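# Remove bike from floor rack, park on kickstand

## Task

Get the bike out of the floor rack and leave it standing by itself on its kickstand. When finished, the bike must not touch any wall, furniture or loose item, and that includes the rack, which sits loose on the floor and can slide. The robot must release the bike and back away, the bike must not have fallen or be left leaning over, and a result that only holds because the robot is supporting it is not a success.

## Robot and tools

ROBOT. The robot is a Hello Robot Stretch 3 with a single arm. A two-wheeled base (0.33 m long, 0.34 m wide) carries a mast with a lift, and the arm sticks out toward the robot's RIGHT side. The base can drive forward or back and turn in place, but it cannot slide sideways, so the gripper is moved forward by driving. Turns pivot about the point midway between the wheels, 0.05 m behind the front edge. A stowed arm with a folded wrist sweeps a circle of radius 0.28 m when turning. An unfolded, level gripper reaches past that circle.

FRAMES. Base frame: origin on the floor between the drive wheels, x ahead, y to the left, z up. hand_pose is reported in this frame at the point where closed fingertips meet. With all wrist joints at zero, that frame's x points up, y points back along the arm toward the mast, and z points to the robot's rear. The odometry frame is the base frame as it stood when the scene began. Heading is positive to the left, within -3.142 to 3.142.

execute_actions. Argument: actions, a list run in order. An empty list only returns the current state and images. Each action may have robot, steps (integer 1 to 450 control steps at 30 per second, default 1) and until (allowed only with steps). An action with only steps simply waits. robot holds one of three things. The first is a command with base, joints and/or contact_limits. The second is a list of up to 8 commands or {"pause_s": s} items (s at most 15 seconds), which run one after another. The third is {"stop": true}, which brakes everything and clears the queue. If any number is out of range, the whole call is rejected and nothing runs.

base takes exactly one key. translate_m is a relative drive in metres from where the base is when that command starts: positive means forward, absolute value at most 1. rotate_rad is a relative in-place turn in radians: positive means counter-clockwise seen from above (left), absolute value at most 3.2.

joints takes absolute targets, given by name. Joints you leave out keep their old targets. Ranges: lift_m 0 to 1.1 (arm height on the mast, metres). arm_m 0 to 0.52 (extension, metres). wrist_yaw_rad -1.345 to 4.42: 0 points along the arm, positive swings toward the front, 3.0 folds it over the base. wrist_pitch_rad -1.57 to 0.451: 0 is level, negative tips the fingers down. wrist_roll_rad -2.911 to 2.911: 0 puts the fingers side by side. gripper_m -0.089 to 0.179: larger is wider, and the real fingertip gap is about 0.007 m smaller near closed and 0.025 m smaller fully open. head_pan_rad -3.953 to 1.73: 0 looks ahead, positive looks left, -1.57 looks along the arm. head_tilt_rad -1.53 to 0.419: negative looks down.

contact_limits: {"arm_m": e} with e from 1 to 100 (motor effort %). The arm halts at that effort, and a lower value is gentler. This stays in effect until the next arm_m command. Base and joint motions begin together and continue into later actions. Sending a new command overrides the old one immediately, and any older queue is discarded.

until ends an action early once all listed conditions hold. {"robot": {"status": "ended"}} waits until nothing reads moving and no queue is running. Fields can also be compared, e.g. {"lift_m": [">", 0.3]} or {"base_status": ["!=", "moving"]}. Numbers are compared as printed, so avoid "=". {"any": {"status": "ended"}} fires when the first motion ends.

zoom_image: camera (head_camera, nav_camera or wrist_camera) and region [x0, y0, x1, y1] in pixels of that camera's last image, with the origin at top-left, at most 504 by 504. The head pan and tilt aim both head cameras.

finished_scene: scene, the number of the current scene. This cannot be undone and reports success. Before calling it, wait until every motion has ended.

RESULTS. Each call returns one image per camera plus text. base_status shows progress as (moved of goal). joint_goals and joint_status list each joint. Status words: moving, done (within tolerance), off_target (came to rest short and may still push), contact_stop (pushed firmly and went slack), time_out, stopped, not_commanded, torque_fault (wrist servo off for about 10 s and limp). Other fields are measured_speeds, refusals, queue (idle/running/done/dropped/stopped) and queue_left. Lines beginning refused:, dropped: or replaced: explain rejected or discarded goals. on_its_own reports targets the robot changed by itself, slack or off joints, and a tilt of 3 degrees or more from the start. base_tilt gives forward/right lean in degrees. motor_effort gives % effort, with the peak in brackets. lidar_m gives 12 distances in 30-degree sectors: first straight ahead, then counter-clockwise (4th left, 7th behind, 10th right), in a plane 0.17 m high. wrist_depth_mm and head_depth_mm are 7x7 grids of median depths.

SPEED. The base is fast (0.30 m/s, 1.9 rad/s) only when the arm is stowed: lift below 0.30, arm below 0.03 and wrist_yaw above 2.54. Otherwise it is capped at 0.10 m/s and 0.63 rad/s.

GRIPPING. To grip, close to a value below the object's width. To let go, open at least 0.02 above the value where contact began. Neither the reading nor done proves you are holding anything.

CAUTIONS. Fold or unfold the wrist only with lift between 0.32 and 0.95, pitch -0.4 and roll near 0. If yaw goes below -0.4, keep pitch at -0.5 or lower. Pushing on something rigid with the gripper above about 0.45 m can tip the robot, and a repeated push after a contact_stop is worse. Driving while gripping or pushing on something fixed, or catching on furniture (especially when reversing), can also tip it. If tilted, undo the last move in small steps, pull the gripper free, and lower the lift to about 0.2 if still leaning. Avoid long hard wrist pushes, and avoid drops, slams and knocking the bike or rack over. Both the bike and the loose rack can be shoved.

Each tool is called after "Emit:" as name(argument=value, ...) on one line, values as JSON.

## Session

Emit:
execute_actions(actions=[])

Scene clock: 0.00 s.
robot.base_odometry: x=+0.000 y=+0.000 heading=+0.000 (m, m, rad; robot's odometry frame)
robot.turned_by_wheels: +0.000 (rad since the last result)
robot.turned_by_imu: +0.000 (rad since the last result)
robot.base_tilt: forward=-2.4 right=-1.4 (deg)
robot.lidar_m: 2.09 2.60 1.78 2.84 1.82 1.66 1.49 0.96 0.87 0.88 1.08 2.07
robot.head_depth_mm: 1943 1955 1957 1961 1953 1965 1956 / 1949 2041 2038 2039 2026 2040 2045 / 1981 2159 2155 2139 2139 2153 2116 / 1974 2250 2270 2240 2247 2265 2207 / 1989 2348 2353 2358 2366 2351 2182 / 2003 2475 2485 2478 2470 2484 2177 / 2037 2593 2618 2609 2626 2626 2156
robot.base_status: not_commanded
robot.joint_positions: lift_m=+0.590 arm_m=+0.001 wrist_yaw_rad=+3.126 wrist_pitch_rad=-0.378 wrist_roll_rad=-0.011 gripper_m=+0.037 head_pan_rad=-0.015 head_tilt_rad=+0.005
robot.joint_goals: lift_m=+0.590 arm_m=+0.001 wrist_yaw_rad=+3.126 wrist_pitch_rad=-0.378 wrist_roll_rad=-0.011 gripper_m=+0.037 head_pan_rad=-0.015 head_tilt_rad=+0.005
robot.joint_status: lift_m=not_commanded arm_m=not_commanded wrist_yaw_rad=not_commanded wrist_pitch_rad=not_commanded wrist_roll_rad=not_commanded gripper_m=not_commanded head_pan_rad=not_commanded head_tilt_rad=not_commanded
robot.measured_speeds: translate_m=+0.000 rotate_rad=+0.000 lift_m=+0.000 arm_m=+0.000 wrist_yaw_rad=+0.000 wrist_pitch_rad=+0.000 wrist_roll_rad=+0.000 head_pan_rad=+0.000 head_tilt_rad=+0.000
robot: refusals=0 queue=idle queue_left=0
robot.motor_effort: left_wheel=+1 right_wheel=+0 lift_m=+30 arm_m=+0 wrist_yaw_rad=+0 wrist_pitch_rad=+4 wrist_roll_rad=+0 gripper_m=+0 head_pan_rad=-1 head_tilt_rad=+1 (%)
robot.hand_pose: x=-0.0177 y=+0.0834 z=+0.6112 quat_wxyz=(+0.138, +0.691, +0.129, +0.698) (m; robot's base frame)
robot.wrist_depth_mm: - - - - - - - / - - - - - - - / - - - - - - - / - - - - - - - / - - - - - - - / 916 907 936 934 958 928 920 / 778 796 769 777 761 777 777
pictures: head_camera (sideways: a quarter turn clockwise sets it upright), nav_camera (sideways: a quarter turn counterclockwise sets it upright), wrist_camera
Images, in order (width x height): head_camera 896x504, nav_camera 672x504, wrist_camera 644x364.

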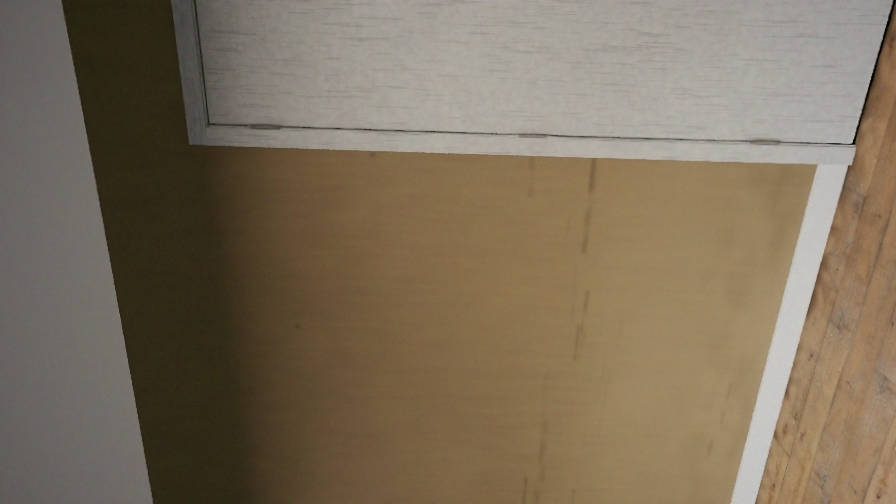

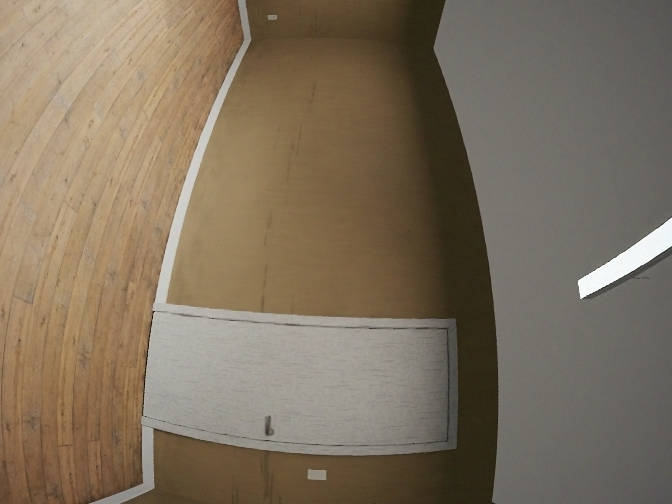

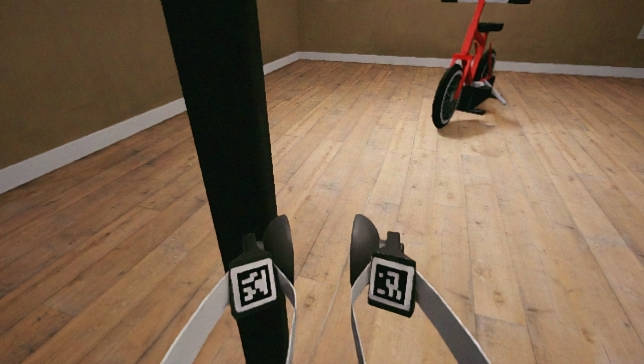

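Emit:
execute_actions(actions=[{"robot":[{"base":{"rotate_rad":0.75},"joints":{"lift_m":0.28}},{"base":{"translate_m":1.0}},{"base":{"translate_m":0.4},"joints":{"head_pan_rad":0.8,"head_tilt_rad":-0.75}}],"steps":450,"until":{"robot":{"status":"ended"}}}])

Scene clock: 11.77 s.
robot.base_odometry: x=+1.024 y=+0.954 heading=+0.750 (m, m, rad; robot's odometry frame)
robot.turned_by_wheels: +0.750 (rad since the last result)
robot.turned_by_imu: +0.754 (rad since the last result)
robot.base_tilt: forward=-2.4 right=-1.2 (deg)
robot.lidar_m: 2.25 1.19 0.77 2.33 2.30 2.42 2.16 2.11 1.95 1.51 1.47 1.56
robot.head_depth_mm: 2242 2529 2395 1875 1552 1328 1160 / 2340 2600 2375 1825 1553 1323 1155 / 2433 2726 1569 1660 1551 1329 1157 / 2525 2785 2380 1630 1553 1323 1156 / 2626 2928 2291 1301 1439 1329 1159 / 2725 3010 2363 1881 1261 1321 1153 / 2883 3110 2376 1883 1540 1324 1162
robot.base_status: done (translate_m +0.4000 of +0.4000)
robot.joint_positions: lift_m=+0.280 arm_m=+0.001 wrist_yaw_rad=+3.126 wrist_pitch_rad=-0.378 wrist_roll_rad=-0.011 gripper_m=+0.037 head_pan_rad=+0.793 head_tilt_rad=-0.741
robot.joint_goals: lift_m=+0.280 arm_m=+0.001 wrist_yaw_rad=+3.126 wrist_pitch_rad=-0.378 wrist_roll_rad=-0.011 gripper_m=+0.037 head_pan_rad=+0.800 head_tilt_rad=-0.750
robot.joint_status: lift_m=done arm_m=not_commanded wrist_yaw_rad=not_commanded wrist_pitch_rad=not_commanded wrist_roll_rad=not_commanded gripper_m=not_commanded head_pan_rad=done head_tilt_rad=done
robot.measured_speeds: translate_m=+0.000 rotate_rad=+0.000 lift_m=+0.000 arm_m=+0.000 wrist_yaw_rad=+0.000 wrist_pitch_rad=+0.000 wrist_roll_rad=+0.000 head_pan_rad=+0.000 head_tilt_rad=+0.000
robot: refusals=0 queue=done queue_left=0
robot.motor_effort: left_wheel=-3(9) right_wheel=+3(10) lift_m=+27(29) arm_m=+0(0) wrist_yaw_rad=+1(0) wrist_pitch_rad=+4(4) wrist_roll_rad=+0(0) gripper_m=+1(0) head_pan_rad=+4(53) head_tilt_rad=-4(23) (%)
robot.hand_pose: x=-0.0177 y=+0.0834 z=+0.3018 quat_wxyz=(+0.138, +0.691, +0.129, +0.698) (m; robot's base frame)
robot.wrist_depth_mm: - - - - - 749 - / - - - - 821 804 858 / - - - - 923 920 952 / 827 811 - 828 819 807 795 / 636 646 619 642 663 648 636 / 527 526 548 544 543 517 522 / 448 - - - 449 445 440
pictures: head_camera (sideways: a quarter turn clockwise sets it upright), nav_camera (sideways: a quarter turn counterclockwise sets it upright), wrist_camera
Images, in order (width x height): head_camera 896x504, nav_camera 672x504, wrist_camera 644x364.

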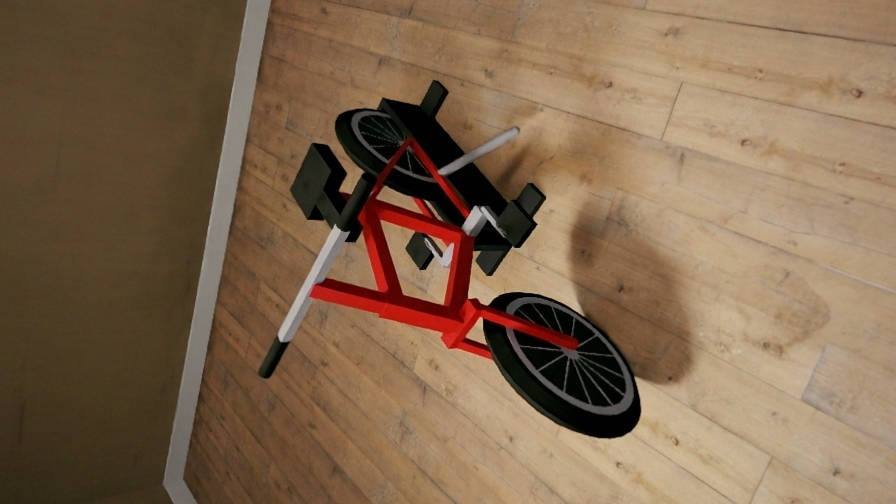

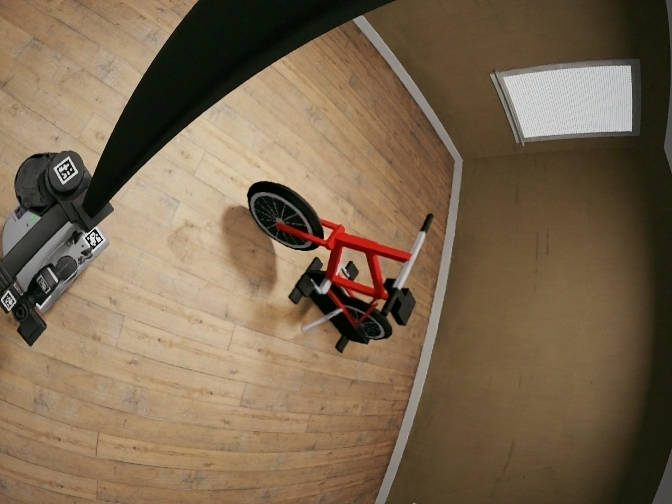

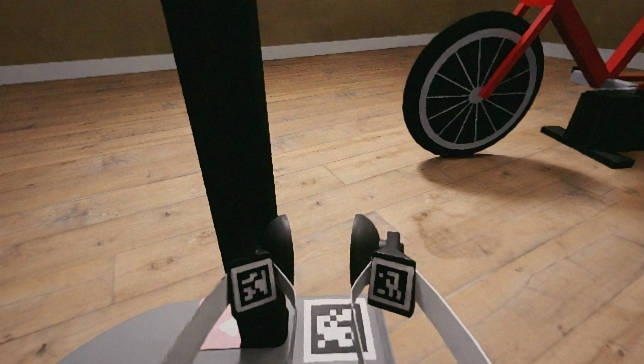

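Emit:
execute_actions(actions=[{"robot":[{"base":{"rotate_rad":0.18}},{"base":{"translate_m":0.86}},{"base":{"rotate_rad":2.0},"joints":{"head_pan_rad":-1.57,"head_tilt_rad":-1.1,"lift_m":0.34,"wrist_pitch_rad":-0.4}},{"base":{"rotate_rad":0.99},"joints":{"wrist_yaw_rad":0,"gripper_m":0.085}},{"joints":{"wrist_pitch_rad":-0.1,"lift_m":0.3}}],"steps":450,"until":{"robot":{"status":"ended"}}},{"steps":200,"until":{"robot":{"status":"ended"}}}])

Scene clock: 25.33 s.
robot.base_odometry: x=+1.539 y=+1.643 heading=-2.364 (m, m, rad; robot's odometry frame)
robot.turned_by_wheels: +3.170 (rad since the last result)
robot.turned_by_imu: +3.178 (rad since the last result)
robot.base_tilt: forward=-2.3 right=-1.2 (deg)
robot.lidar_m: 3.00 2.93 1.67 1.27 1.25 1.30 1.86 1.82 0.68 0.58 0.67 0.82
robot.head_depth_mm: 2013 1786 1583 1359 1298 1188 1126 / 2012 1794 1531 1345 1298 1208 - / 2028 1770 1010 1324 1298 - - / 2031 1794 1118 1325 1315 1228 - / 2043 1781 1533 1384 1303 1197 1101 / 2039 1762 955 1334 1303 1198 1105 / 2025 1792 1597 1315 1294 1199 1107
robot.base_status: done (rotate_rad +0.9899 of +0.9900)
robot.joint_positions: lift_m=+0.300 arm_m=+0.001 wrist_yaw_rad=+0.002 wrist_pitch_rad=-0.123 wrist_roll_rad=-0.011 gripper_m=+0.085 head_pan_rad=-1.563 head_tilt_rad=-1.087
robot.joint_goals: lift_m=+0.300 arm_m=+0.001 wrist_yaw_rad=+0.000 wrist_pitch_rad=-0.100 wrist_roll_rad=-0.011 gripper_m=+0.085 head_pan_rad=-1.570 head_tilt_rad=-1.100
robot.joint_status: lift_m=done arm_m=not_commanded wrist_yaw_rad=done wrist_pitch_rad=done wrist_roll_rad=not_commanded gripper_m=done head_pan_rad=done head_tilt_rad=done
robot.measured_speeds: translate_m=+0.000 rotate_rad=+0.000 lift_m=+0.000 arm_m=+0.000 wrist_yaw_rad=+0.000 wrist_pitch_rad=+0.000 wrist_roll_rad=+0.000 head_pan_rad=+0.000 head_tilt_rad=+0.000
robot: refusals=0 queue=done queue_left=0
robot.motor_effort: left_wheel=-2(11) right_wheel=+4(11) lift_m=+27(35) arm_m=+0(0) wrist_yaw_rad=-2(2) wrist_pitch_rad=+8(8) wrist_roll_rad=+0(0) gripper_m=+0(79) head_pan_rad=-5(52) head_tilt_rad=-5(21) (%)
robot.hand_pose: x=-0.0209 y=-0.3973 z=+0.3835 quat_wxyz=(+0.710, +0.045, -0.701, -0.043) (m; robot's base frame)
robot.wrist_depth_mm: 336 - - 363 332 - - / 354 - 383 - - - - / 369 - - 464 - - - / 409 406 - - 445 455 - / 395 930 459 575 459 477 988 / 408 703 416 479 469 499 699 / 432 439 455 469 489 517 567
pictures: head_camera (sideways: a quarter turn clockwise sets it upright), nav_camera (sideways: a quarter turn counterclockwise sets it upright), wrist_camera
Images, in order (width x height): head_camera 896x504, nav_camera 672x504, wrist_camera 644x364.

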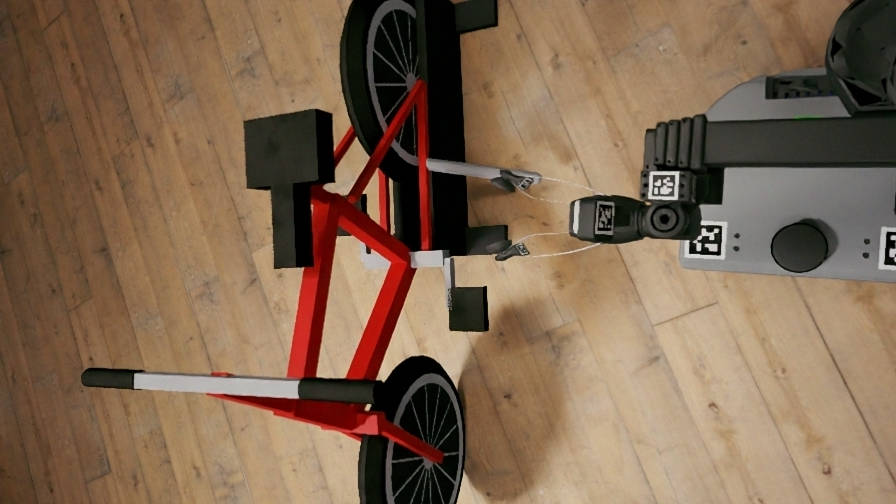

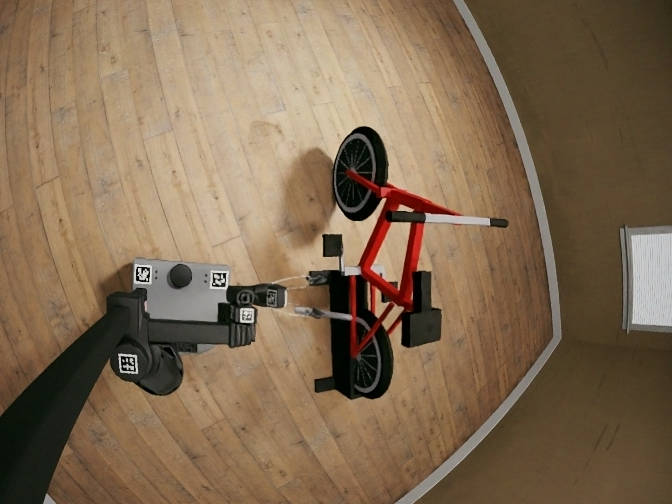

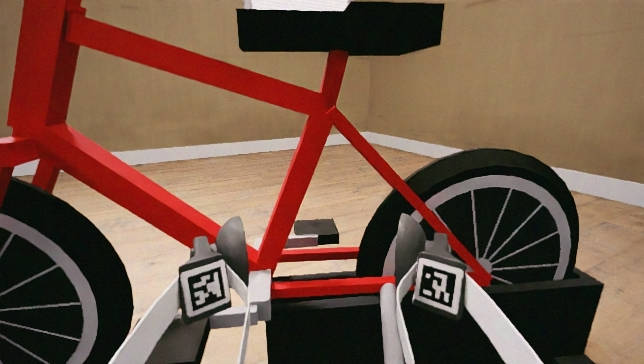

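Emit:
execute_actions(actions=[{"robot":{"base":{"translate_m":0.025},"joints":{"arm_m":0.2}},"steps":300,"until":{"robot":{"status":"ended"}}}])

Scene clock: 28.07 s.
robot.base_odometry: x=+1.521 y=+1.626 heading=-2.364 (m, m, rad; robot's odometry frame)
robot.turned_by_wheels: +0.000 (rad since the last result)
robot.turned_by_imu: +0.000 (rad since the last result)
robot.base_tilt: forward=-2.5 right=-1.3 (deg)
robot.lidar_m: 2.98 2.91 1.69 1.28 1.27 1.32 1.89 1.84 0.68 0.59 0.66 0.83
robot.head_depth_mm: 2022 1772 1582 1358 1296 1192 1127 / 2037 1791 1105 1334 1300 1202 - / 2042 1790 1007 1239 1282 - - / 2038 1795 1542 1231 1299 1225 - / 2021 1797 1546 1418 1299 1198 1109 / 2049 1769 1025 1322 1302 1193 1107 / 2061 1802 1585 1300 1306 1202 1104
robot.base_status: done (translate_m +0.0250 of +0.0250)
robot.joint_positions: lift_m=+0.300 arm_m=+0.200 wrist_yaw_rad=+0.001 wrist_pitch_rad=-0.122 wrist_roll_rad=-0.011 gripper_m=+0.085 head_pan_rad=-1.563 head_tilt_rad=-1.087
robot.joint_goals: lift_m=+0.300 arm_m=+0.200 wrist_yaw_rad=+0.000 wrist_pitch_rad=-0.100 wrist_roll_rad=-0.011 gripper_m=+0.085 head_pan_rad=-1.570 head_tilt_rad=-1.100
robot.joint_status: lift_m=done arm_m=done wrist_yaw_rad=done wrist_pitch_rad=done wrist_roll_rad=not_commanded gripper_m=done head_pan_rad=done head_tilt_rad=done
robot.measured_speeds: translate_m=+0.000 rotate_rad=+0.000 lift_m=+0.000 arm_m=+0.000 wrist_yaw_rad=+0.000 wrist_pitch_rad=+0.000 wrist_roll_rad=+0.000 head_pan_rad=+0.000 head_tilt_rad=+0.000
robot: refusals=0 queue=done queue_left=0
robot.motor_effort: left_wheel=-3(4) right_wheel=+3(7) lift_m=+27(27) arm_m=+5(5) wrist_yaw_rad=+0(1) wrist_pitch_rad=+7(8) wrist_roll_rad=+0(0) gripper_m=+0(0) head_pan_rad=-4(4) head_tilt_rad=-5(4) (%)
robot.hand_pose: x=-0.0212 y=-0.5960 z=+0.3837 quat_wxyz=(+0.710, +0.044, -0.701, -0.043) (m; robot's base frame)
robot.wrist_depth_mm: 167 175 - - 195 - - / - 183 185 - - - - / - - - 204 - - - / - - - 227 277 - - / - - - 231 - 257 251 / 221 780 778 251 768 252 260 / 220 230 274 328 332 263 275
pictures: head_camera (sideways: a quarter turn clockwise sets it upright), nav_camera (sideways: a quarter turn counterclockwise sets it upright), wrist_camera
Images, in order (width x height): head_camera 896x504, nav_camera 672x504, wrist_camera 644x364.

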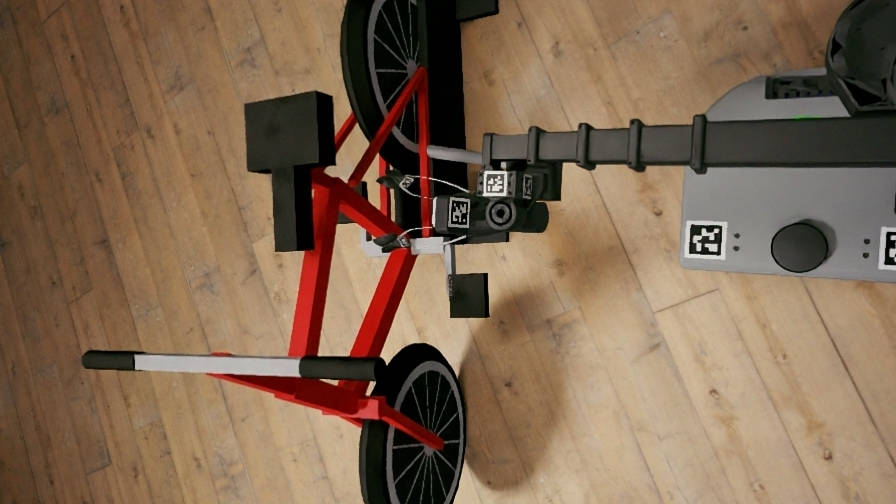

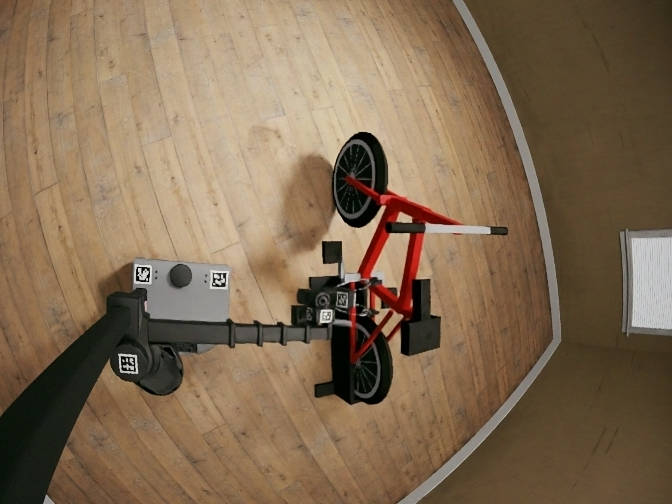

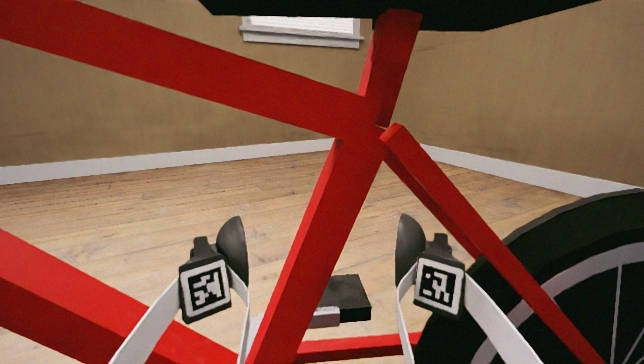

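Emit:
execute_actions(actions=[{"robot":[{"joints":{"arm_m":0.285}},{"joints":{"gripper_m":-0.025,"head_pan_rad":-1.4}},{"base":{"translate_m":0.2}}],"steps":300,"until":{"robot":{"status":"ended"}}}])

Scene clock: 34.83 s.
robot.base_odometry: x=+1.378 y=+1.486 heading=-2.364 (m, m, rad; robot's odometry frame)
robot.turned_by_wheels: +0.000 (rad since the last result)
robot.turned_by_imu: -0.001 (rad since the last result)
robot.base_tilt: forward=-2.4 right=-1.4 (deg)
robot.lidar_m: 2.79 2.73 1.80 1.38 1.35 1.42 2.02 2.01 0.58 0.58 0.64 0.80
robot.head_depth_mm: 2032 1794 937 1197 1293 1188 1113 / 2025 1784 986 1311 1297 1203 - / 2025 1775 1534 1373 1299 1220 - / 2028 1761 1535 1390 1304 1217 - / 2049 1787 1041 1377 1298 1193 1103 / 2036 1794 1599 1381 1306 1199 1105 / 2046 1792 1600 1418 1307 1200 1105
robot.base_status: done (translate_m +0.2000 of +0.2000)
robot.joint_positions: lift_m=+0.300 arm_m=+0.285 wrist_yaw_rad=-0.068 wrist_pitch_rad=-0.124 wrist_roll_rad=+0.024 gripper_m=-0.018 head_pan_rad=-1.407 head_tilt_rad=-1.087
robot.joint_goals: lift_m=+0.300 arm_m=+0.285 wrist_yaw_rad=-0.059 wrist_pitch_rad=-0.100 wrist_roll_rad=+0.024 gripper_m=-0.019 head_pan_rad=-1.400 head_tilt_rad=-1.100
robot.joint_status: lift_m=done arm_m=done wrist_yaw_rad=done wrist_pitch_rad=done wrist_roll_rad=not_commanded gripper_m=done head_pan_rad=done head_tilt_rad=done
robot.measured_speeds: translate_m=+0.000 rotate_rad=+0.000 lift_m=+0.000 arm_m=+0.000 wrist_yaw_rad=+0.000 wrist_pitch_rad=+0.000 wrist_roll_rad=+0.000 head_pan_rad=+0.000 head_tilt_rad=+0.000
robot: refusals=0 queue=done queue_left=0
robot.on_its_own: wrist_yaw_rad is held at -0.059, not at your +0.000, by its stall guard, which is not easing now; gripper_m is held at -0.019, not at your -0.025, by its stall guard, which is not easing now
robot.motor_effort: left_wheel=-7(24) right_wheel=+13(49) lift_m=+28(28) arm_m=+0(4) wrist_yaw_rad=+8(59) wrist_pitch_rad=+8(8) wrist_roll_rad=-14(14) gripper_m=-21(100) head_pan_rad=+4(23) head_tilt_rad=-5(5) (%)
robot.hand_pose: x=-0.0385 y=-0.6806 z=+0.3831 quat_wxyz=(+0.696, +0.020, -0.715, -0.068) (m; robot's base frame)
robot.wrist_depth_mm: 91 - - - 117 - - / 94 97 103 136 122 - - / - - 108 114 125 - - / - - - 131 125 - - / - - - 129 206 101 982 / 834 803 850 134 - 226 180 / 647 629 601 140 600 192 132
pictures: head_camera (sideways: a quarter turn clockwise sets it upright), nav_camera (sideways: a quarter turn counterclockwise sets it upright), wrist_camera
Images, in order (width x height): head_camera 896x504, nav_camera 672x504, wrist_camera 644x364.

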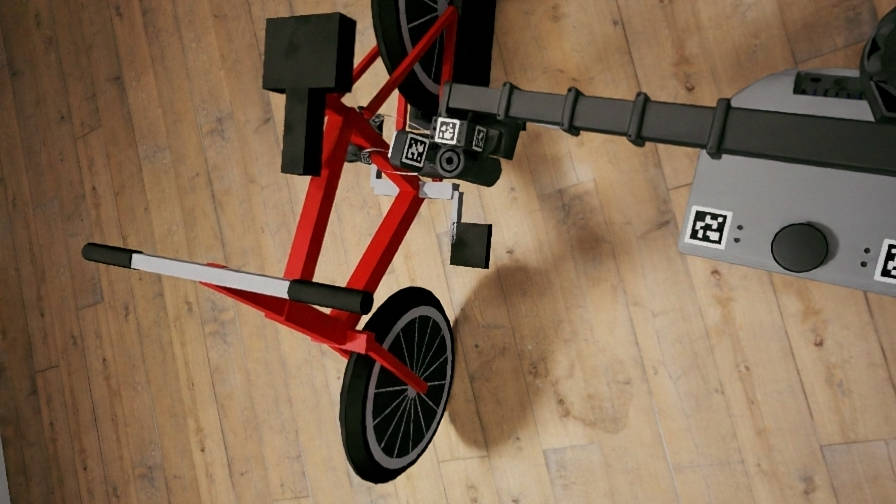

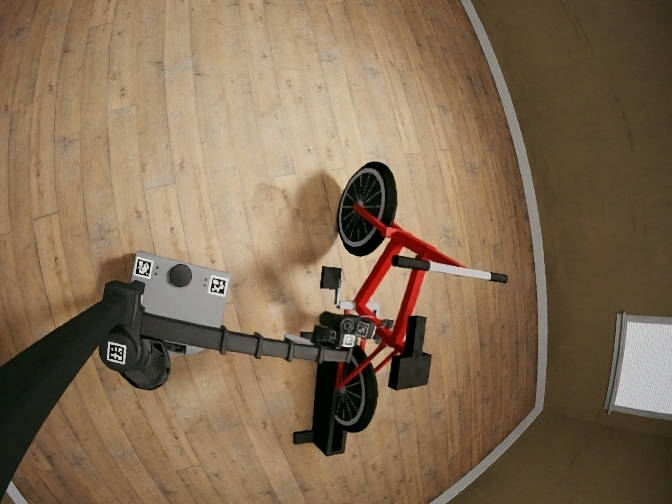

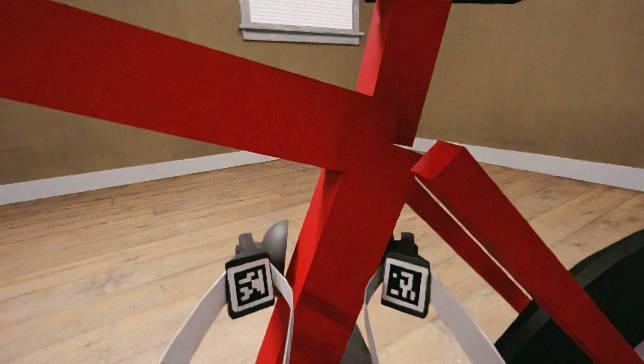

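Emit:
execute_actions(actions=[{"robot":{"base":{"translate_m":0.2},"joints":{"arm_m":0.275,"wrist_yaw_rad":0,"gripper_m":-0.03,"head_pan_rad":-1.75}},"steps":300,"until":{"robot":{"status":"ended"}}}])

Scene clock: 38.07 s.
robot.base_odometry: x=+1.236 y=+1.345 heading=-2.364 (m, m, rad; robot's odometry frame)
robot.turned_by_wheels: +0.000 (rad since the last result)
robot.turned_by_imu: -0.001 (rad since the last result)
robot.base_tilt: forward=-2.4 right=-1.3 (deg)
robot.lidar_m: 2.61 2.55 1.90 1.46 1.45 1.51 2.15 2.19 0.57 0.58 0.62 0.77
robot.head_depth_mm: 2035 1779 1593 1406 1298 1191 - / 2032 1782 1249 1378 1296 1217 - / 2043 1781 1125 1370 1298 - - / 2037 1782 1000 1373 1302 1228 - / 2030 1799 1518 1202 1297 1192 1106 / 2029 1793 1543 1262 1300 1196 1103 / 2043 1757 961 1123 1307 1195 1111
robot.base_status: done (translate_m +0.2000 of +0.2000)
robot.joint_positions: lift_m=+0.300 arm_m=+0.275 wrist_yaw_rad=-0.090 wrist_pitch_rad=-0.125 wrist_roll_rad=+0.026 gripper_m=-0.017 head_pan_rad=-1.743 head_tilt_rad=-1.087
robot.joint_goals: lift_m=+0.300 arm_m=+0.275 wrist_yaw_rad=-0.066 wrist_pitch_rad=-0.100 wrist_roll_rad=+0.026 gripper_m=-0.018 head_pan_rad=-1.750 head_tilt_rad=-1.100
robot.joint_status: lift_m=done arm_m=done wrist_yaw_rad=off_target wrist_pitch_rad=done wrist_roll_rad=not_commanded gripper_m=off_target head_pan_rad=done head_tilt_rad=done
robot.measured_speeds: translate_m=+0.000 rotate_rad=+0.000 lift_m=+0.000 arm_m=+0.000 wrist_yaw_rad=+0.000 wrist_pitch_rad=+0.000 wrist_roll_rad=+0.000 head_pan_rad=+0.000 head_tilt_rad=+0.000
robot: refusals=0 queue=dropped queue_left=0
robot.on_its_own: wrist_yaw_rad is held at -0.066, not at your +0.000, by its stall guard, which is still easing; gripper_m is held at -0.018, not at your -0.030, by its stall guard, which is still easing
robot.motor_effort: left_wheel=-11(21) right_wheel=+18(39) lift_m=+28(28) arm_m=-1(8) wrist_yaw_rad=+21(46) wrist_pitch_rad=+8(9) wrist_roll_rad=-15(16) gripper_m=-21(73) head_pan_rad=-4(34) head_tilt_rad=-4(5) (%)
robot.hand_pose: x=-0.0442 y=-0.6703 z=+0.3830 quat_wxyz=(+0.694, +0.011, -0.716, -0.076) (m; robot's base frame)
robot.wrist_depth_mm: 88 94 - - 118 - - / 91 94 101 136 122 - - / - - 106 113 125 - - / - - - 140 125 - - / - - - 130 208 104 926 / 824 797 805 133 749 233 183 / 643 641 612 140 596 193 137
pictures: head_camera (sideways: a quarter turn clockwise sets it upright), nav_camera (sideways: a quarter turn counterclockwise sets it upright), wrist_camera
Images, in order (width x height): head_camera 896x504, nav_camera 672x504, wrist_camera 644x364.

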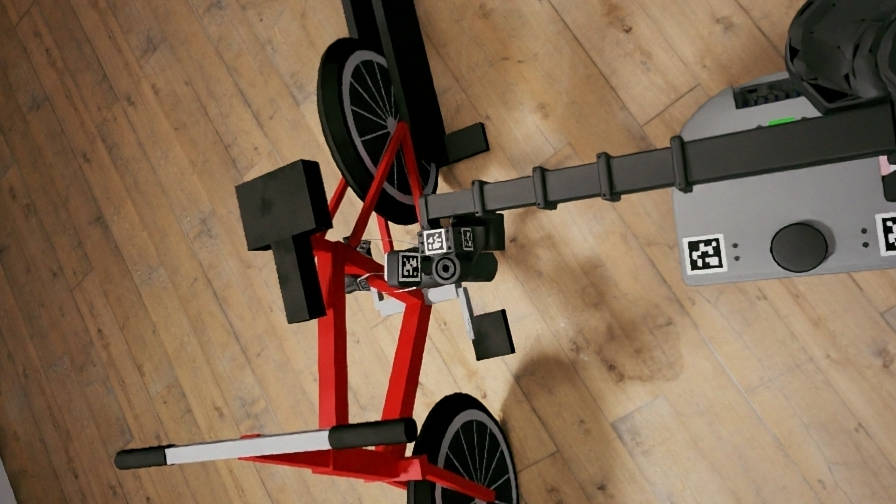

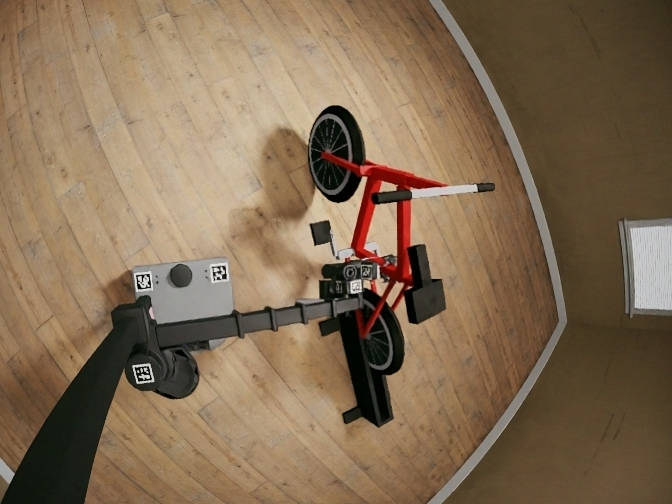

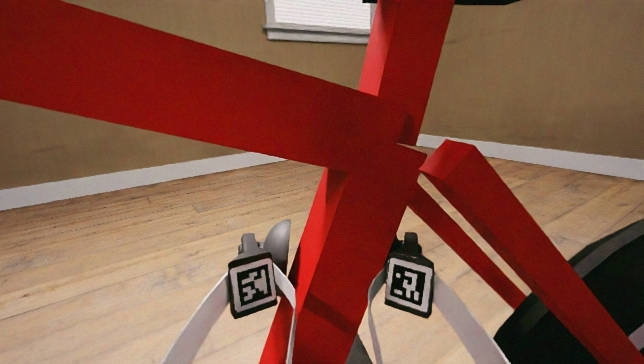

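At the bump, or dragging the rack. Continue.

Emit:
execute_actions(actions=[{"robot":{"base":{"translate_m":0.2},"joints":{"wrist_yaw_rad":-0.03}},"steps":300,"until":{"robot":{"status":"ended"}}}])

Scene clock: 41.33 s.
robot.base_odometry: x=+1.093 y=+1.205 heading=-2.364 (m, m, rad; robot's odometry frame)
robot.turned_by_wheels: +0.000 (rad since the last result)
robot.turned_by_imu: +0.000 (rad since the last result)
robot.base_tilt: forward=-2.4 right=-1.3 (deg)
robot.lidar_m: 2.44 2.38 2.03 1.56 1.54 1.60 2.29 2.37 0.56 0.64 0.60 0.76
robot.head_depth_mm: 2009 1789 1586 1390 1295 1186 - / 2033 1775 1240 1379 1299 1220 - / 2028 1799 1123 1347 1301 - - / 2032 1792 1002 - 1304 1219 - / 2060 1798 1519 1251 1305 1198 1102 / 2039 1784 1540 1300 1304 1199 1101 / 2040 1727 960 1121 1304 1193 1106
robot.base_status: done (translate_m +0.2000 of +0.2000)
robot.joint_positions: lift_m=+0.300 arm_m=+0.275 wrist_yaw_rad=-0.121 wrist_pitch_rad=-0.126 wrist_roll_rad=+0.022 gripper_m=-0.017 head_pan_rad=-1.743 head_tilt_rad=-1.087
robot.joint_goals: lift_m=+0.300 arm_m=+0.275 wrist_yaw_rad=-0.100 wrist_pitch_rad=-0.100 wrist_roll_rad=+0.022 gripper_m=-0.018 head_pan_rad=-1.750 head_tilt_rad=-1.100
robot.joint_status: lift_m=done arm_m=done wrist_yaw_rad=off_target wrist_pitch_rad=done wrist_roll_rad=not_commanded gripper_m=off_target head_pan_rad=done head_tilt_rad=done
robot.measured_speeds: translate_m=+0.000 rotate_rad=+0.000 lift_m=+0.000 arm_m=+0.000 wrist_yaw_rad=+0.000 wrist_pitch_rad=+0.000 wrist_roll_rad=+0.000 head_pan_rad=+0.000 head_tilt_rad=+0.000
robot: refusals=0 queue=dropped queue_left=0
robot.on_its_own: wrist_yaw_rad is held at -0.100, not at your -0.030, by its stall guard, which is not easing now; gripper_m is held at -0.018, not at your -0.030, by its stall guard, which is not easing now; wrist_yaw_rad is at rest, and its effort (+18) is outside its rest range (-12 to +12)
robot.motor_effort: left_wheel=-9(22) right_wheel=+16(46) lift_m=+28(28) arm_m=-1(1) wrist_yaw_rad=+18(54) wrist_pitch_rad=+9(9) wrist_roll_rad=-14(15) gripper_m=-22(27) head_pan_rad=-4(5) head_tilt_rad=-4(5) (%)
robot.hand_pose: x=-0.0519 y=-0.6694 z=+0.3828 quat_wxyz=(+0.694, +0.001, -0.715, -0.087) (m; robot's base frame)
robot.wrist_depth_mm: 88 95 - - 122 - - / 90 95 102 136 125 - - / - - 106 115 128 - - / - - - 138 128 - - / - - - 130 210 107 908 / 822 802 835 133 739 236 185 / 637 633 601 137 596 192 141
pictures: head_camera (sideways: a quarter turn clockwise sets it upright), nav_camera (sideways: a quarter turn counterclockwise sets it upright), wrist_camera
Images, in order (width x height): head_camera 896x504, nav_camera 672x504, wrist_camera 644x364.

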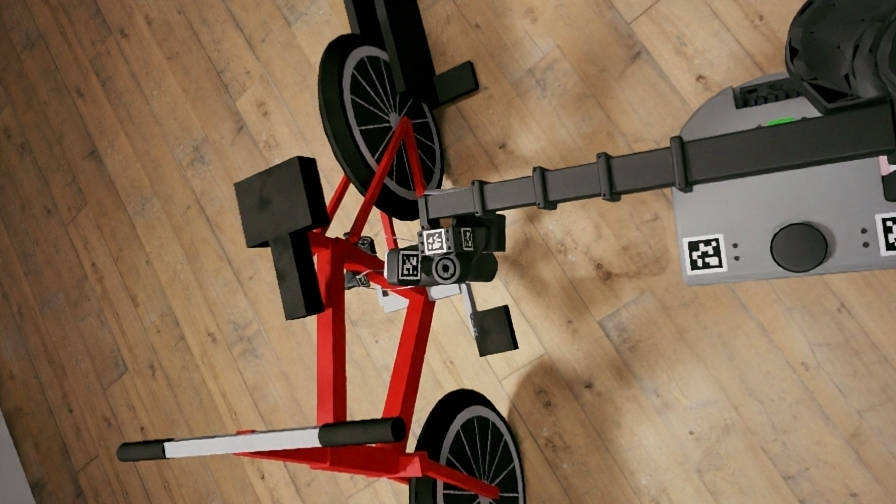

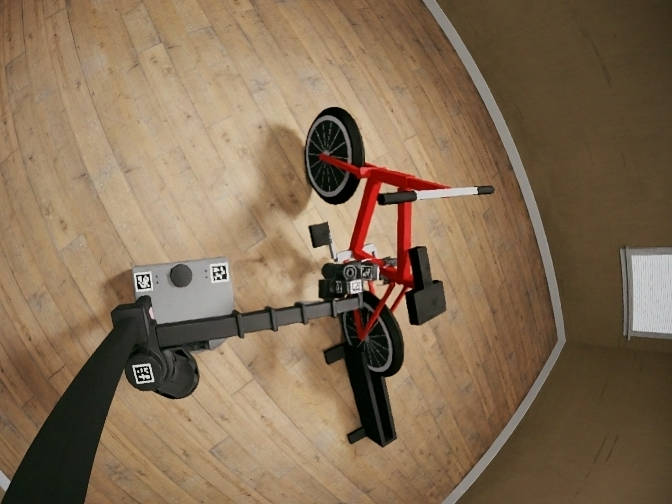

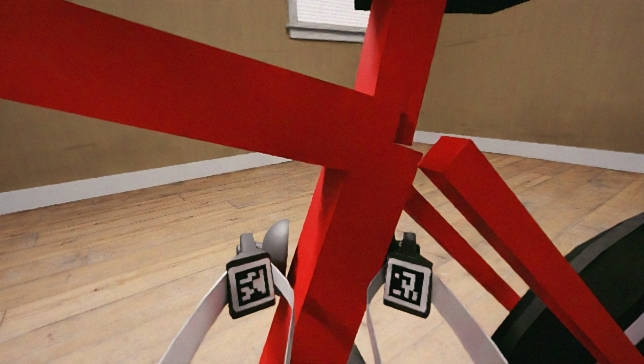

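Emit:
execute_actions(actions=[{"robot":{"base":{"translate_m":0.24},"joints":{"wrist_yaw_rad":-0.08,"arm_m":0.265}},"steps":300,"until":{"robot":{"status":"ended"}}}])

Scene clock: 45.07 s.
robot.base_odometry: x=+0.922 y=+1.037 heading=-2.364 (m, m, rad; robot's odometry frame)
robot.turned_by_wheels: +0.000 (rad since the last result)
robot.turned_by_imu: +0.000 (rad since the last result)
robot.base_tilt: forward=-2.3 right=-1.2 (deg)
robot.lidar_m: 2.22 2.17 2.16 1.67 1.64 1.72 2.46 2.58 0.54 0.63 0.59 0.75
robot.head_depth_mm: 2030 1791 1577 1389 1303 1193 - / 2008 1796 1585 1372 1302 1221 - / 2044 1786 1054 1264 1301 - - / 2030 1802 985 - 1299 1225 - / 2054 1795 1548 1376 1301 1195 1103 / 2047 1787 1539 1234 1308 1198 1104 / 2005 1757 1520 1115 1296 1197 1107
robot.base_status: done (translate_m +0.2400 of +0.2400)
robot.joint_positions: lift_m=+0.300 arm_m=+0.265 wrist_yaw_rad=-0.172 wrist_pitch_rad=-0.130 wrist_roll_rad=+0.022 gripper_m=-0.017 head_pan_rad=-1.743 head_tilt_rad=-1.087
robot.joint_goals: lift_m=+0.300 arm_m=+0.265 wrist_yaw_rad=-0.178 wrist_pitch_rad=-0.100 wrist_roll_rad=+0.022 gripper_m=-0.018 head_pan_rad=-1.750 head_tilt_rad=-1.100
robot.joint_status: lift_m=done arm_m=done wrist_yaw_rad=off_target wrist_pitch_rad=done wrist_roll_rad=not_commanded gripper_m=off_target head_pan_rad=done head_tilt_rad=done
robot.measured_speeds: translate_m=+0.000 rotate_rad=+0.000 lift_m=+0.000 arm_m=+0.000 wrist_yaw_rad=+0.030 wrist_pitch_rad=+0.000 wrist_roll_rad=+0.000 head_pan_rad=+0.000 head_tilt_rad=+0.000
robot: refusals=0 queue=dropped queue_left=0
robot.on_its_own: wrist_yaw_rad is held at -0.178, not at your -0.080, by its stall guard, which is not easing now; gripper_m is held at -0.018, not at your -0.030, by its stall guard, which is not easing now
robot.motor_effort: left_wheel=-1(15) right_wheel=+3(36) lift_m=+29(29) arm_m=-4(7) wrist_yaw_rad=-5(41) wrist_pitch_rad=+11(10) wrist_roll_rad=-13(14) gripper_m=-19(24) head_pan_rad=-5(5) head_tilt_rad=-4(5) (%)
robot.hand_pose: x=-0.0645 y=-0.6575 z=+0.3816 quat_wxyz=(+0.692, -0.016, -0.714, -0.107) (m; robot's base frame)
robot.wrist_depth_mm: 91 - - - 127 - - / 92 97 105 127 - - - / - - 110 119 132 - - / - - - 129 130 - - / - - - 132 218 113 208 / 796 800 834 133 752 231 190 / 627 625 592 137 593 193 151
pictures: head_camera (sideways: a quarter turn clockwise sets it upright), nav_camera (sideways: a quarter turn counterclockwise sets it upright), wrist_camera
Images, in order (width x height): head_camera 896x504, nav_camera 672x504, wrist_camera 644x364.

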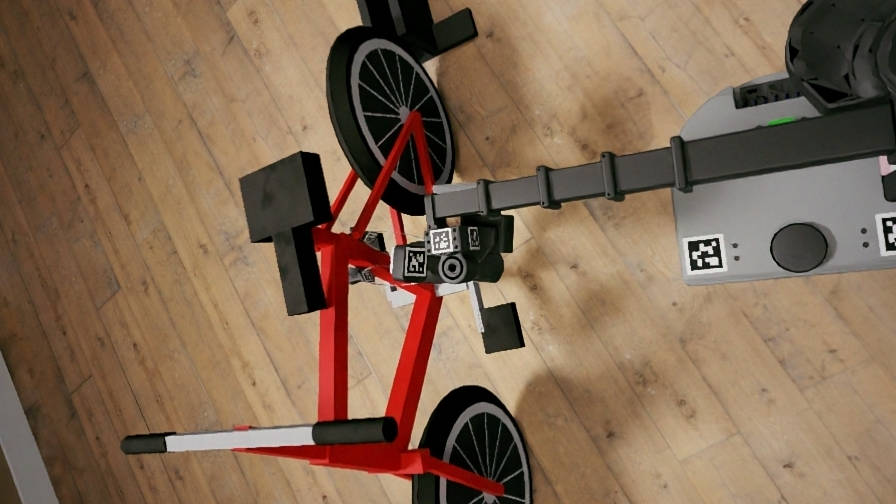

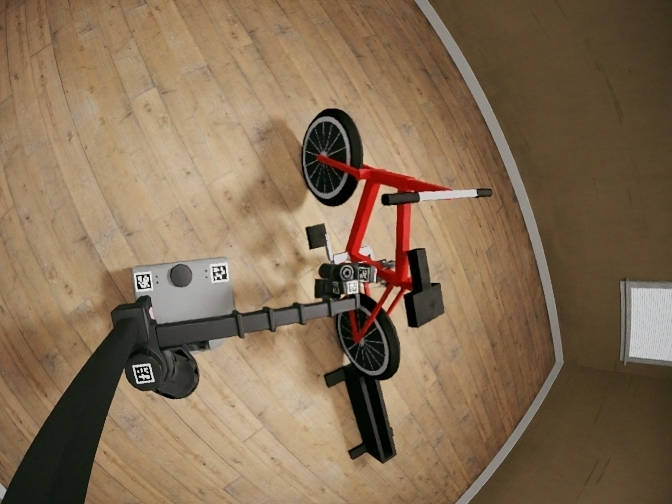

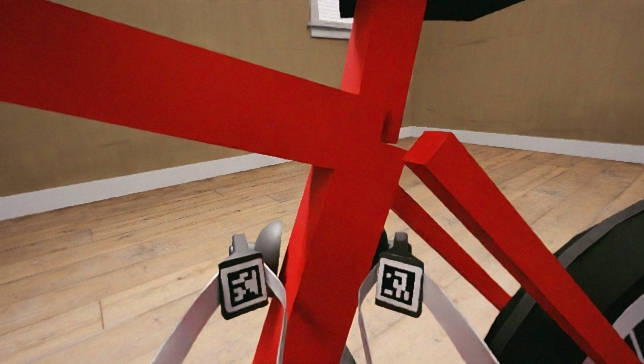

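Emit:
execute_actions(actions=[{"robot":{"base":{"translate_m":0.17},"joints":{"wrist_yaw_rad":-0.14,"arm_m":0.245,"gripper_m":-0.035}},"steps":300,"until":{"robot":{"status":"ended"}}},{"robot":{"joints":{"arm_m":0.19}},"steps":100,"until":{"robot":{"status":"ended"}}},{"steps":15}])

Scene clock: 49.97 s.
robot.base_odometry: x=+0.801 y=+0.918 heading=-2.364 (m, m, rad; robot's odometry frame)
robot.turned_by_wheels: +0.000 (rad since the last result)
robot.turned_by_imu: -0.001 (rad since the last result)
robot.base_tilt: forward=-2.4 right=-1.2 (deg)
robot.lidar_m: 2.07 2.01 2.13 1.74 1.72 1.80 2.57 2.73 0.51 0.58 0.56 0.69
robot.head_depth_mm: 2045 1780 1584 1408 1302 1190 - / 2039 1787 1590 1339 1296 1219 - / 2042 1778 895 1206 1303 - - / 2039 1778 1588 1161 1285 1219 - / 2054 1783 1591 1381 1273 1199 1106 / 2038 1793 1594 1039 1294 1198 1109 / 1968 1766 1547 1036 1300 1201 1106
robot.base_status: done (translate_m +0.1700 of +0.1700)
robot.joint_positions: lift_m=+0.300 arm_m=+0.190 wrist_yaw_rad=-0.142 wrist_pitch_rad=-0.127 wrist_roll_rad=+0.029 gripper_m=-0.016 head_pan_rad=-1.743 head_tilt_rad=-1.087
robot.joint_goals: lift_m=+0.300 arm_m=+0.190 wrist_yaw_rad=-0.140 wrist_pitch_rad=-0.100 wrist_roll_rad=+0.029 gripper_m=-0.017 head_pan_rad=-1.750 head_tilt_rad=-1.100
robot.joint_status: lift_m=done arm_m=done wrist_yaw_rad=done wrist_pitch_rad=done wrist_roll_rad=not_commanded gripper_m=off_target head_pan_rad=done head_tilt_rad=done
robot.measured_speeds: translate_m=+0.000 rotate_rad=+0.000 lift_m=+0.000 arm_m=+0.000 wrist_yaw_rad=+0.000 wrist_pitch_rad=+0.000 wrist_roll_rad=+0.000 head_pan_rad=+0.000 head_tilt_rad=+0.000
robot: refusals=0 queue=done queue_left=0
robot.on_its_own: gripper_m is held at -0.017, not at your -0.035, by its stall guard, which is not easing now
robot.motor_effort: left_wheel=-1(7) right_wheel=+3(12) lift_m=+29(29) arm_m=-2(9) wrist_yaw_rad=+2(18) wrist_pitch_rad=+9(10) wrist_roll_rad=-16(16) gripper_m=-21(86) head_pan_rad=-4(5) head_tilt_rad=-5(5) (%)
robot.hand_pose: x=-0.0571 y=-0.5837 z=+0.3825 quat_wxyz=(+0.691, -0.007, -0.717, -0.095) (m; robot's base frame)
robot.wrist_depth_mm: 82 - - - 111 - - / 84 88 96 - 116 - - / - 93 99 108 138 - - / - - - 121 121 - - / - - - 129 210 102 208 / 822 801 799 133 745 203 191 / 646 641 592 140 596 197 187
pictures: head_camera (sideways: a quarter turn clockwise sets it upright), nav_camera (sideways: a quarter turn counterclockwise sets it upright), wrist_camera
Images, in order (width x height): head_camera 896x504, nav_camera 672x504, wrist_camera 644x364.

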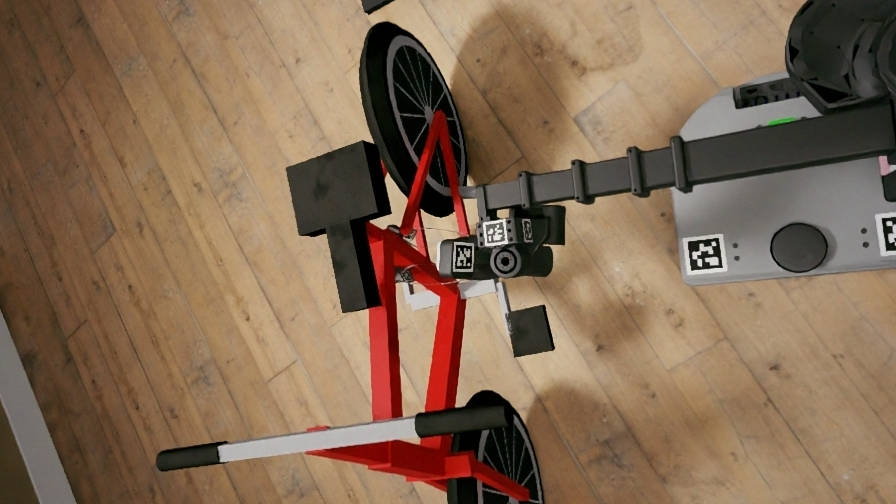

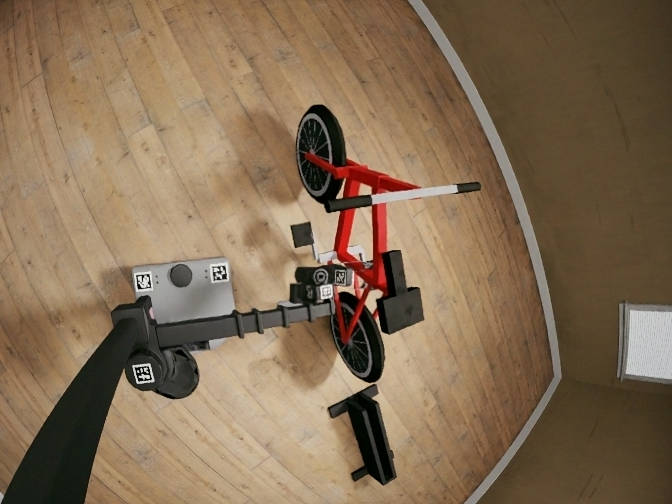

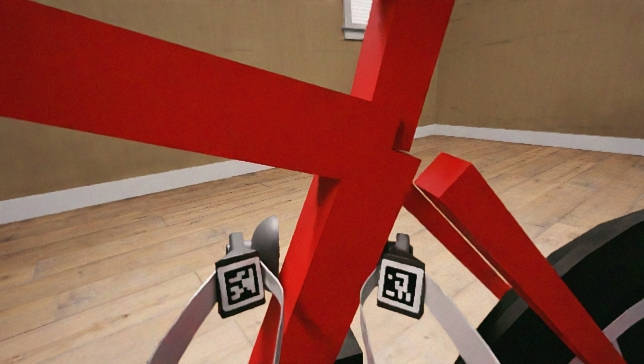

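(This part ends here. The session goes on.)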